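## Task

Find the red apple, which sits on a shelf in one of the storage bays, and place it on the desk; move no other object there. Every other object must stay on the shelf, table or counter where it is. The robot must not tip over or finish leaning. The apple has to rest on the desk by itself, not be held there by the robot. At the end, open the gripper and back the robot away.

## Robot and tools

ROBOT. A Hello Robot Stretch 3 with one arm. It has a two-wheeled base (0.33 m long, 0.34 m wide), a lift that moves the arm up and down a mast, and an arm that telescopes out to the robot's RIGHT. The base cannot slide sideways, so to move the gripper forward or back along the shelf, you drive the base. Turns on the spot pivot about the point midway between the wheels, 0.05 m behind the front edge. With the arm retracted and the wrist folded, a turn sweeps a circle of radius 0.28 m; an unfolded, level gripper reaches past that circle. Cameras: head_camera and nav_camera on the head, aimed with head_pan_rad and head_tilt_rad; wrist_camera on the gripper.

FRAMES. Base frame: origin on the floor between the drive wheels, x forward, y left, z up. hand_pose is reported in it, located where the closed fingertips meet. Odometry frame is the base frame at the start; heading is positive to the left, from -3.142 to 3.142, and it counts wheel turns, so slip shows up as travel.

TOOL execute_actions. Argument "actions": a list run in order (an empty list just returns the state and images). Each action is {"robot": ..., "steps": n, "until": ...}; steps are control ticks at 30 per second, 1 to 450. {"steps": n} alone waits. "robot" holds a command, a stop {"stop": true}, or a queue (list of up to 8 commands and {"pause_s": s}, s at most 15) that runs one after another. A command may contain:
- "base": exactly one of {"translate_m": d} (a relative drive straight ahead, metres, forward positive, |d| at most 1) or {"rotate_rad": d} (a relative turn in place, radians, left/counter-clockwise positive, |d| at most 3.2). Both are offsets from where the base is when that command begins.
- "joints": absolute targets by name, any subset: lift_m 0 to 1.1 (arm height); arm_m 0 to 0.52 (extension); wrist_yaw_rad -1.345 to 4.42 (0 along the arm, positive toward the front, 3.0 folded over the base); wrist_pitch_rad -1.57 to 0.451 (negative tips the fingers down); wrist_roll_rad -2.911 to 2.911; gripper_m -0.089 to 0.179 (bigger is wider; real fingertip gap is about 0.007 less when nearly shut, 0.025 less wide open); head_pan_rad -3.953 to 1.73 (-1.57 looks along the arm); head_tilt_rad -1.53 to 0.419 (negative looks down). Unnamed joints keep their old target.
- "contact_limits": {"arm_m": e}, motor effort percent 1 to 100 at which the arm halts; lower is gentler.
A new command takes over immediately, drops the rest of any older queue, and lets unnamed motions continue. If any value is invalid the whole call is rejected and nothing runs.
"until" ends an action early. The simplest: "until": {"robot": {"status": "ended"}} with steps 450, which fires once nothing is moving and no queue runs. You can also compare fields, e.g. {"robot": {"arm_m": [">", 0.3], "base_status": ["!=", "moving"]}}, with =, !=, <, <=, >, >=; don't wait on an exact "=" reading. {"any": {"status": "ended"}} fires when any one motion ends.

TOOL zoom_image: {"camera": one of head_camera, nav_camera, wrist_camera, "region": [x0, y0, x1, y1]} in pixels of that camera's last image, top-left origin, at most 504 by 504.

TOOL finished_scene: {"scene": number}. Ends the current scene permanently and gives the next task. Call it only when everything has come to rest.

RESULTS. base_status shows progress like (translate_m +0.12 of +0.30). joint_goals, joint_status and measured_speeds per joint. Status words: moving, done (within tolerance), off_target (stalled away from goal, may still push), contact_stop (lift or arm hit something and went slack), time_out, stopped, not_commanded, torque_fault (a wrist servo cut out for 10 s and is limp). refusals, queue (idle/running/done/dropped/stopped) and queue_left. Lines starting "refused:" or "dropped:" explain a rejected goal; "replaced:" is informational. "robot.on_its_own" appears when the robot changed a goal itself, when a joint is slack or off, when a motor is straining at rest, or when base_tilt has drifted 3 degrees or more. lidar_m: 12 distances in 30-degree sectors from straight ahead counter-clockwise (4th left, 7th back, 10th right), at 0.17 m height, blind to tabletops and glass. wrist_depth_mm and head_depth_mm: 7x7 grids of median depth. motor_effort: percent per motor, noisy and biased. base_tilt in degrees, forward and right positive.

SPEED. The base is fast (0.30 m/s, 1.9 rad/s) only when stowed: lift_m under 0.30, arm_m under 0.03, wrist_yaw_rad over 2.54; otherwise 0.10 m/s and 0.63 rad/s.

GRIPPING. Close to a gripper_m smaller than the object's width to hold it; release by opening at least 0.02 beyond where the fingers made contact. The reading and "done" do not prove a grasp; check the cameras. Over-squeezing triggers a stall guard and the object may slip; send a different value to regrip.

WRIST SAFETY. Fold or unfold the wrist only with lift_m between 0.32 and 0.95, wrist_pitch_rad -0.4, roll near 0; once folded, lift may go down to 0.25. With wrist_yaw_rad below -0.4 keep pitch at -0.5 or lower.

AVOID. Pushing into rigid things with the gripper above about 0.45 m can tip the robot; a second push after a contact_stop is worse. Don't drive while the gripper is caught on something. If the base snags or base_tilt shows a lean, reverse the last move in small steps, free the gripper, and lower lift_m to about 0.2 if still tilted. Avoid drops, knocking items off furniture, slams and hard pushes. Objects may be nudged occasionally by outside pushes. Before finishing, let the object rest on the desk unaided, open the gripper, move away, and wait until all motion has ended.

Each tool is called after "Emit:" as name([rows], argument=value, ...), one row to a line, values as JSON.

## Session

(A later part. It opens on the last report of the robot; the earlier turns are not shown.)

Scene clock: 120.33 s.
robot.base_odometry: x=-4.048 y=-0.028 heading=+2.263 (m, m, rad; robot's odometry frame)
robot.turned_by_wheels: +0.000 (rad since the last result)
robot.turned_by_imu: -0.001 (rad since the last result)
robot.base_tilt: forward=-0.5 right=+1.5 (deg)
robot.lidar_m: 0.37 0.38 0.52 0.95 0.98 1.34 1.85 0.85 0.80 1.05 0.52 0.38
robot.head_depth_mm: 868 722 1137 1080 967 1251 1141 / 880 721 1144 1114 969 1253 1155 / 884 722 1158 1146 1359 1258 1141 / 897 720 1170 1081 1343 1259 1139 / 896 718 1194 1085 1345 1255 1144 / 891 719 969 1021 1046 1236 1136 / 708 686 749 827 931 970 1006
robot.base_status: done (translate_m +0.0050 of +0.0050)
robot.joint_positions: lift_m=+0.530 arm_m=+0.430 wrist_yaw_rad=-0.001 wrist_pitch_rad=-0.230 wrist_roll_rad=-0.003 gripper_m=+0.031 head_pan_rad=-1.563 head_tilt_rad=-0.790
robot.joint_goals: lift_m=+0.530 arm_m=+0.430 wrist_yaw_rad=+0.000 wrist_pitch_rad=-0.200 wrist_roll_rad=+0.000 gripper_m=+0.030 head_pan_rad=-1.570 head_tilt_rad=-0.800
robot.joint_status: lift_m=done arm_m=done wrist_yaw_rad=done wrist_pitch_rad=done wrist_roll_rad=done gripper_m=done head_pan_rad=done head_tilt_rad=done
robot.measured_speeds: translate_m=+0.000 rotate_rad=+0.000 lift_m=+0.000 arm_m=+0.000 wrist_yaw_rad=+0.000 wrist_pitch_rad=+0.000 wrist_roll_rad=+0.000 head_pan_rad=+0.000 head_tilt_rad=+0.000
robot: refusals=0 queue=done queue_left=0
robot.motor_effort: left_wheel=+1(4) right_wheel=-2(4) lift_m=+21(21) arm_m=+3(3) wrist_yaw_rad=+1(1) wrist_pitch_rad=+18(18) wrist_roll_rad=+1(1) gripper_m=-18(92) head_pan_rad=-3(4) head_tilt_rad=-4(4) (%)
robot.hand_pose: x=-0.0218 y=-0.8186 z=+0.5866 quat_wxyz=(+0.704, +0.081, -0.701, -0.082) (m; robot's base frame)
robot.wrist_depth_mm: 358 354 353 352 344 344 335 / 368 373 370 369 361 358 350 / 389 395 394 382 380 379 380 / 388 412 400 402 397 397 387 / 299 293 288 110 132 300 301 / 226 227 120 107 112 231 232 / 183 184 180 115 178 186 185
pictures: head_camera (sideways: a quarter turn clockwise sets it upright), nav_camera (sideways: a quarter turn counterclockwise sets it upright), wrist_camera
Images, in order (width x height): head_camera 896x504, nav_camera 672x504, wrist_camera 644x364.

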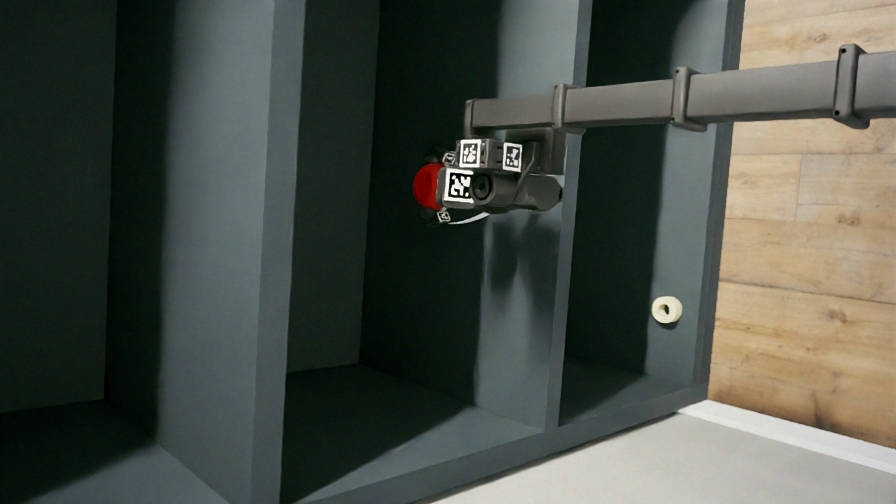

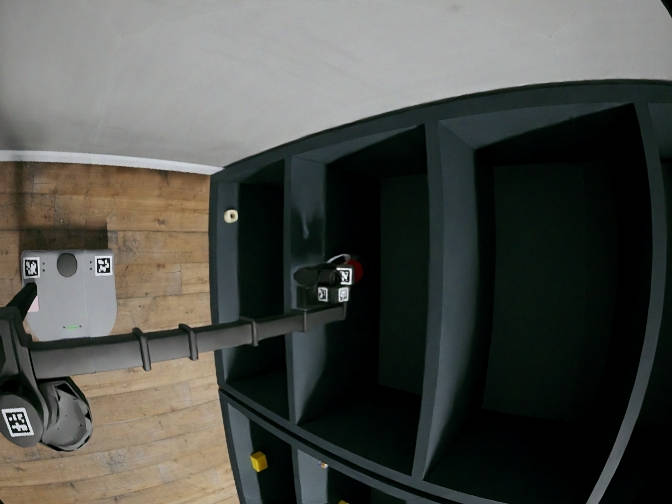

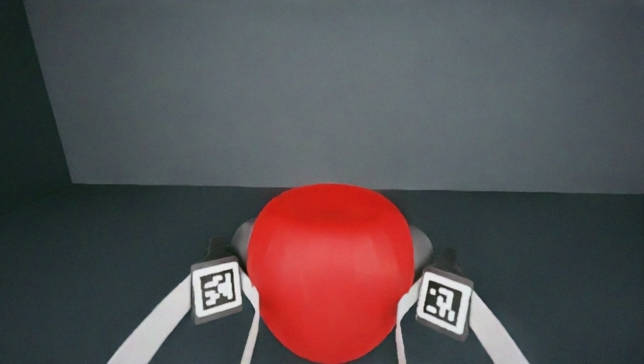

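Emit:
execute_actions([
  {"robot":[{"joints":{"arm_m":0.0}},{"joints":{"wrist_pitch_rad":-0.4,"wrist_yaw_rad":2.7,"lift_m":0.45}},{"base":{"translate_m":-0.2},"joints":{"lift_m":0.285}},{"base":{"translate_m":-1.0}},{"base":{"translate_m":-0.93}},{"base":{"rotate_rad":-1.57},"joints":{"head_tilt_rad":-0.6}},{"base":{"translate_m":0.3}}],"steps":450,"until":{"robot":{"status":"ended"}}},
  {"steps":450,"until":{"robot":{"status":"ended"}}},
])

Scene clock: 157.40 s.
robot.base_odometry: x=-2.457 y=-1.476 heading=+0.694 (m, m, rad; robot's odometry frame)
robot.turned_by_wheels: -1.570 (rad since the last result)
robot.turned_by_imu: -1.575 (rad since the last result)
robot.base_tilt: forward=-0.4 right=+1.5 (deg)
robot.lidar_m: 3.09 0.85 0.69 1.52 1.73 0.79 0.75 1.29 1.09 0.62 0.66 1.84
robot.head_depth_mm: 1034 1135 908 635 1611 1474 1244 / 1045 1148 901 634 1095 1427 1240 / 1055 1162 898 633 1001 1007 1209 / 1061 1179 897 628 996 1357 1234 / 1069 1175 891 626 1087 1390 1207 / 1085 1189 887 626 1687 1459 1225 / 1096 1197 885 622 1193 1338 1199
robot.base_status: done (translate_m +0.3000 of +0.3000)
robot.joint_positions: lift_m=+0.285 arm_m=+0.003 wrist_yaw_rad=+2.699 wrist_pitch_rad=-0.428 wrist_roll_rad=-0.002 gripper_m=+0.031 head_pan_rad=-1.563 head_tilt_rad=-0.606
robot.joint_goals: lift_m=+0.285 arm_m=+0.000 wrist_yaw_rad=+2.700 wrist_pitch_rad=-0.400 wrist_roll_rad=+0.000 gripper_m=+0.030 head_pan_rad=-1.570 head_tilt_rad=-0.600
robot.joint_status: lift_m=done arm_m=done wrist_yaw_rad=done wrist_pitch_rad=done wrist_roll_rad=done gripper_m=done head_pan_rad=done head_tilt_rad=done
robot.measured_speeds: translate_m=+0.000 rotate_rad=+0.000 lift_m=+0.000 arm_m=+0.000 wrist_yaw_rad=+0.000 wrist_pitch_rad=+0.000 wrist_roll_rad=+0.000 head_pan_rad=+0.000 head_tilt_rad=+0.000
robot: refusals=0 queue=done queue_left=0
robot.motor_effort: left_wheel=+1(9) right_wheel=-3(8) lift_m=+17(19) arm_m=-4(5) wrist_yaw_rad=+1(3) wrist_pitch_rad=+17(19) wrist_roll_rad=+1(1) gripper_m=-18(18) head_pan_rad=-4(4) head_tilt_rad=+3(21) (%)
robot.hand_pose: x=+0.0744 y=+0.0536 z=+0.2954 quat_wxyz=(+0.299, +0.706, -0.005, +0.642) (m; robot's base frame)
robot.wrist_depth_mm: - - - 694 715 - - / - - - 768 784 - - / - - - 836 884 - - / 860 828 805 810 803 790 798 / - 636 623 111 132 639 619 / - 544 118 107 112 516 521 / - - - 115 433 446 440
pictures: head_camera (sideways: a quarter turn clockwise sets it upright), nav_camera (sideways: a quarter turn counterclockwise sets it upright), wrist_camera
Images, in order (width x height): head_camera 896x504, nav_camera 672x504, wrist_camera 644x364.

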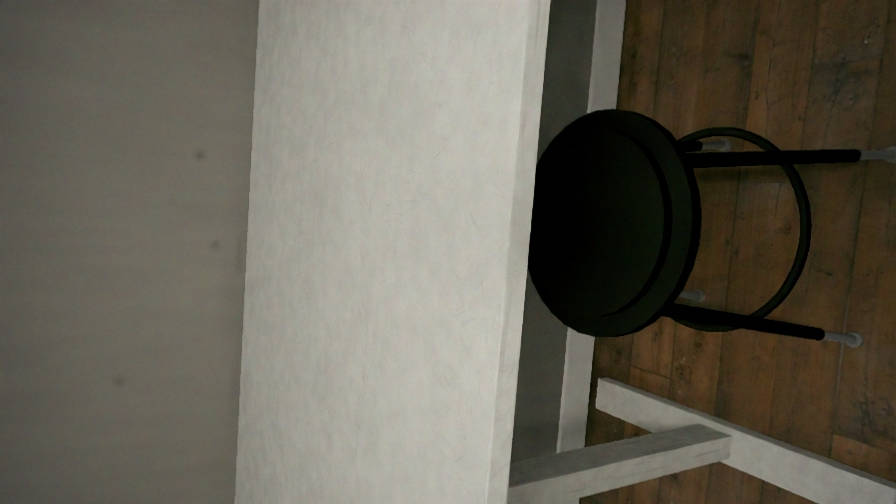

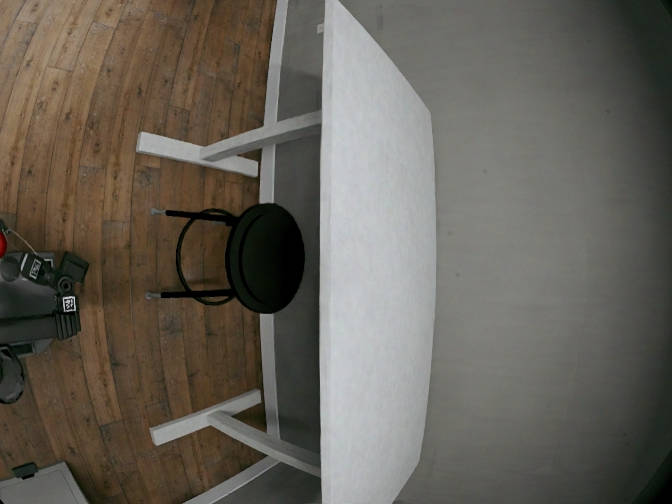

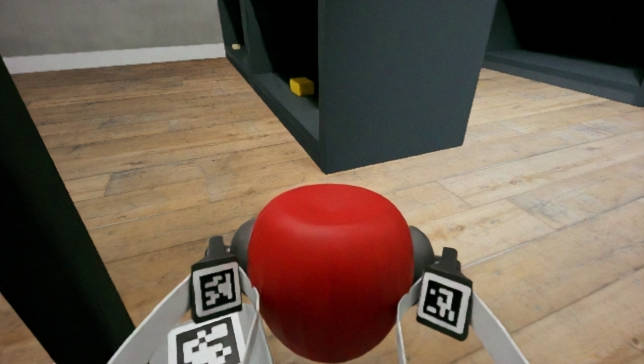

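Emit:
execute_actions([
  {"robot":[{"joints":{"lift_m":0.8}},{"joints":{"wrist_yaw_rad":0,"lift_m":0.93}},{"joints":{"wrist_pitch_rad":-0.2,"lift_m":1.01}},{"joints":{"arm_m":0.32}}],"steps":450,"until":{"robot":{"status":"ended"}}},
  {"steps":450,"until":{"robot":{"status":"ended"}}},
])

Scene clock: 175.70 s.
robot.base_odometry: x=-2.457 y=-1.476 heading=+0.694 (m, m, rad; robot's odometry frame)
robot.turned_by_wheels: +0.000 (rad since the last result)
robot.turned_by_imu: -0.002 (rad since the last result)
robot.base_tilt: forward=-0.5 right=+1.5 (deg)
robot.lidar_m: 3.09 0.85 0.69 1.52 1.73 0.79 0.74 1.29 1.10 0.62 0.66 1.85
robot.head_depth_mm: 1034 1104 810 635 1603 1479 1243 / 1041 1109 786 630 1093 1425 1239 / 1052 1142 804 630 998 1001 1210 / 1071 1173 896 629 993 1356 1240 / 1077 1178 891 626 1088 1390 1203 / 1087 1188 886 626 1681 1453 1235 / 1102 1197 886 623 1193 1346 1202
robot.base_status: done (translate_m +0.3000 of +0.3000)
robot.joint_positions: lift_m=+1.010 arm_m=+0.320 wrist_yaw_rad=+0.001 wrist_pitch_rad=-0.236 wrist_roll_rad=-0.002 gripper_m=+0.031 head_pan_rad=-1.563 head_tilt_rad=-0.606
robot.joint_goals: lift_m=+1.010 arm_m=+0.320 wrist_yaw_rad=+0.000 wrist_pitch_rad=-0.200 wrist_roll_rad=+0.000 gripper_m=+0.030 head_pan_rad=-1.570 head_tilt_rad=-0.600
robot.joint_status: lift_m=done arm_m=done wrist_yaw_rad=done wrist_pitch_rad=done wrist_roll_rad=done gripper_m=done head_pan_rad=done head_tilt_rad=done
robot.measured_speeds: translate_m=+0.000 rotate_rad=+0.000 lift_m=+0.000 arm_m=+0.000 wrist_yaw_rad=+0.000 wrist_pitch_rad=+0.000 wrist_roll_rad=+0.000 head_pan_rad=+0.000 head_tilt_rad=+0.000
robot: refusals=0 queue=done queue_left=0
robot.motor_effort: left_wheel=+1(1) right_wheel=-3(2) lift_m=+21(20) arm_m=+3(3) wrist_yaw_rad=+0(4) wrist_pitch_rad=+21(25) wrist_roll_rad=+1(1) gripper_m=-18(18) head_pan_rad=-4(4) head_tilt_rad=+3(4) (%)
robot.hand_pose: x=-0.0212 y=-0.7081 z=+1.0652 quat_wxyz=(+0.703, +0.084, -0.701, -0.083) (m; robot's base frame)
robot.wrist_depth_mm: 666 671 672 646 640 630 628 / 719 700 714 695 663 663 650 / 744 756 732 729 721 712 690 / 595 600 598 605 630 622 618 / 427 415 406 110 132 426 428 / 321 321 120 107 112 324 323 / 260 256 257 115 254 259 263
pictures: head_camera (sideways: a quarter turn clockwise sets it upright), nav_camera (sideways: a quarter turn counterclockwise sets it upright), wrist_camera
Images, in order (width x height): head_camera 896x504, nav_camera 672x504, wrist_camera 644x364.

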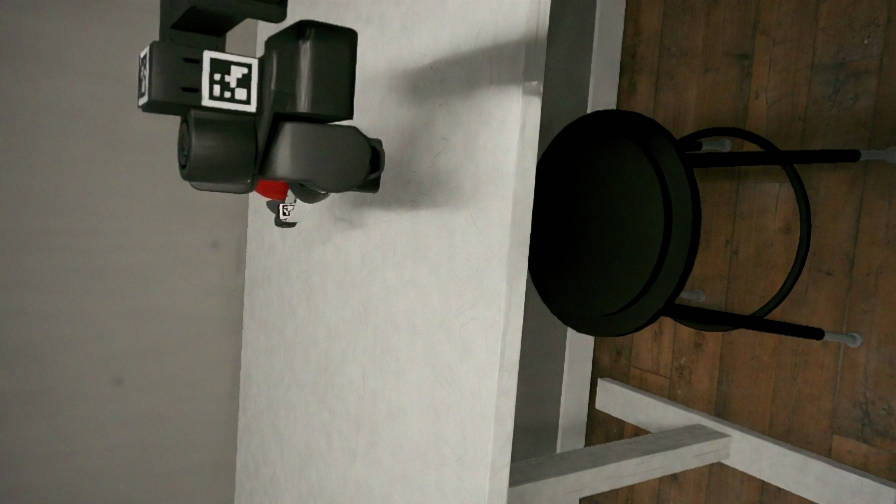

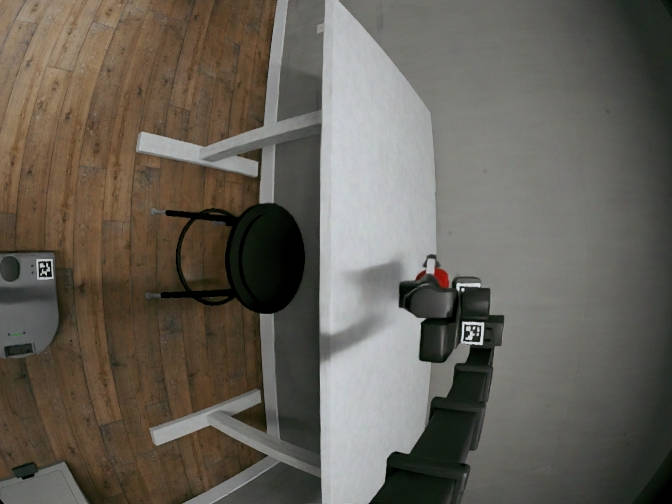

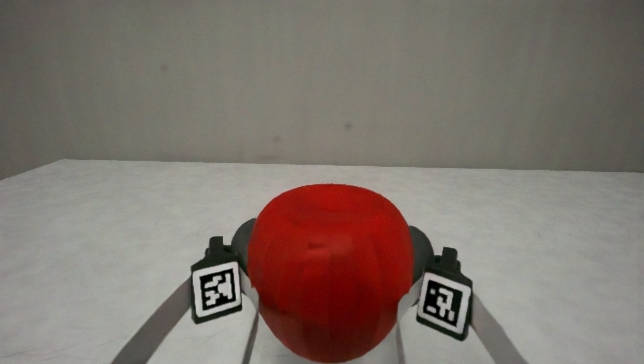

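Emit:
execute_actions([
  {"robot":[{"joints":{"lift_m":0.945}},{"joints":{"lift_m":0.935}},{"joints":{"gripper_m":0.15}},{"joints":{"lift_m":0.96,"arm_m":0.0}}],"steps":450,"until":{"robot":{"status":"ended"}}},
])

Scene clock: 198.00 s.
robot.base_odometry: x=-2.457 y=-1.476 heading=+0.694 (m, m, rad; robot's odometry frame)
robot.turned_by_wheels: +0.000 (rad since the last result)
robot.turned_by_imu: -0.001 (rad since the last result)
robot.base_tilt: forward=-0.4 right=+1.5 (deg)
robot.lidar_m: 3.10 0.86 0.68 1.51 1.73 0.79 0.75 1.29 1.09 0.62 0.66 1.85
robot.head_depth_mm: 1030 1135 910 635 1639 - - / 1045 1145 907 634 - - - / 1055 1160 898 631 - - - / 1070 1175 895 629 999 1360 1228 / 1078 1176 893 627 1622 1395 1206 / 1091 1189 888 624 1678 1454 1228 / 1104 1197 883 623 1195 1346 1200
robot.base_status: done (translate_m +0.3000 of +0.3000)
robot.joint_positions: lift_m=+0.960 arm_m=+0.003 wrist_yaw_rad=+0.001 wrist_pitch_rad=-0.221 wrist_roll_rad=-0.002 gripper_m=+0.150 head_pan_rad=-1.563 head_tilt_rad=-0.606
robot.joint_goals: lift_m=+0.960 arm_m=+0.000 wrist_yaw_rad=+0.000 wrist_pitch_rad=-0.200 wrist_roll_rad=+0.000 gripper_m=+0.150 head_pan_rad=-1.570 head_tilt_rad=-0.600
robot.joint_status: lift_m=done arm_m=done wrist_yaw_rad=done wrist_pitch_rad=done wrist_roll_rad=done gripper_m=done head_pan_rad=done head_tilt_rad=done
robot.measured_speeds: translate_m=+0.000 rotate_rad=+0.000 lift_m=+0.000 arm_m=+0.000 wrist_yaw_rad=+0.000 wrist_pitch_rad=+0.000 wrist_roll_rad=+0.000 head_pan_rad=+0.000 head_tilt_rad=+0.000
robot: refusals=0 queue=done queue_left=0
robot.motor_effort: left_wheel=+1(2) right_wheel=-3(4) lift_m=+20(20) arm_m=-4(4) wrist_yaw_rad=+0(1) wrist_pitch_rad=+13(21) wrist_roll_rad=+1(1) gripper_m=+0(82) head_pan_rad=-4(4) head_tilt_rad=+3(3) (%)
robot.hand_pose: x=-0.0212 y=-0.3926 z=+1.0188 quat_wxyz=(+0.704, +0.079, -0.702, -0.078) (m; robot's base frame)
robot.wrist_depth_mm: 998 948 982 927 927 944 929 / - - - 994 994 937 938 / - 942 936 960 929 956 936 / 484 489 497 467 501 504 497 / 336 362 335 340 339 344 341 / - - 288 283 279 - 273 / - - - 698 - - -
pictures: head_camera (sideways: a quarter turn clockwise sets it upright), nav_camera (sideways: a quarter turn counterclockwise sets it upright), wrist_camera
Images, in order (width x height): head_camera 896x504, nav_camera 672x504, wrist_camera 644x364.

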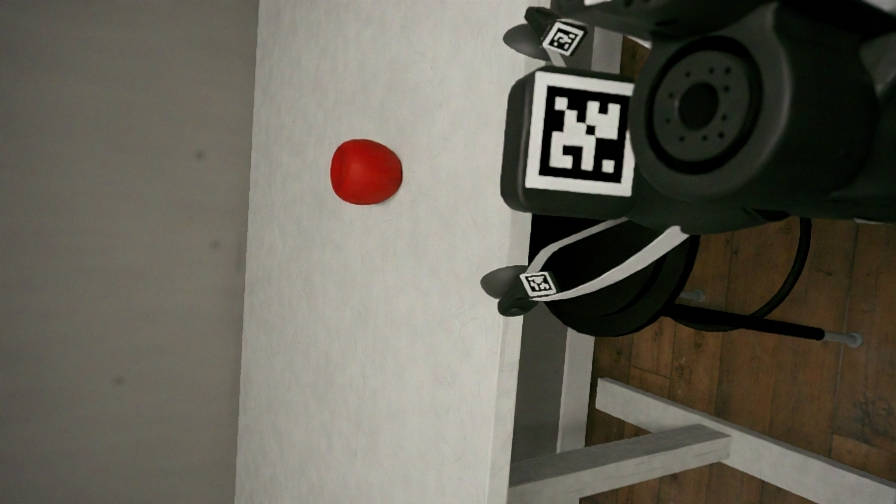

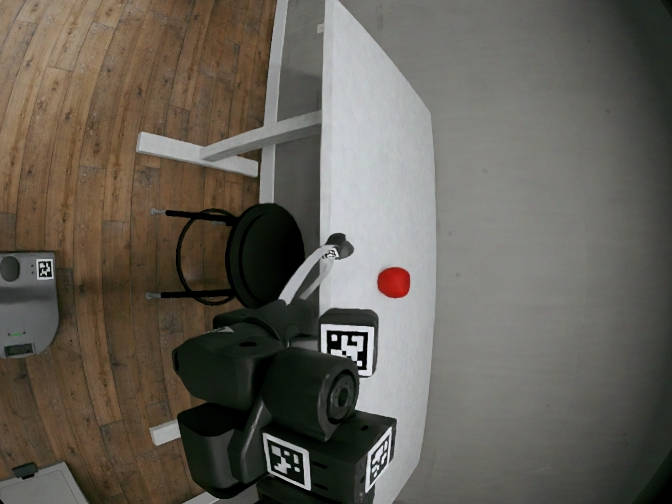

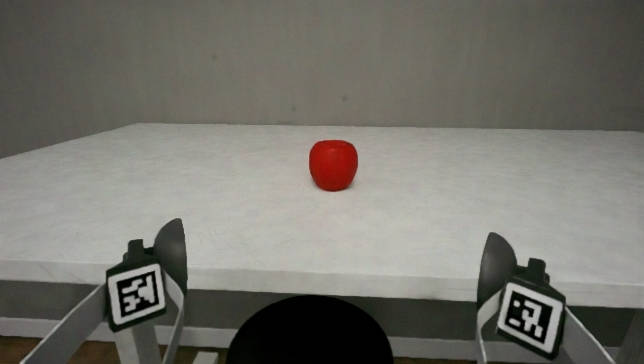

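Emit:
finished_scene(scene=2)

The scene is finished: the task was done.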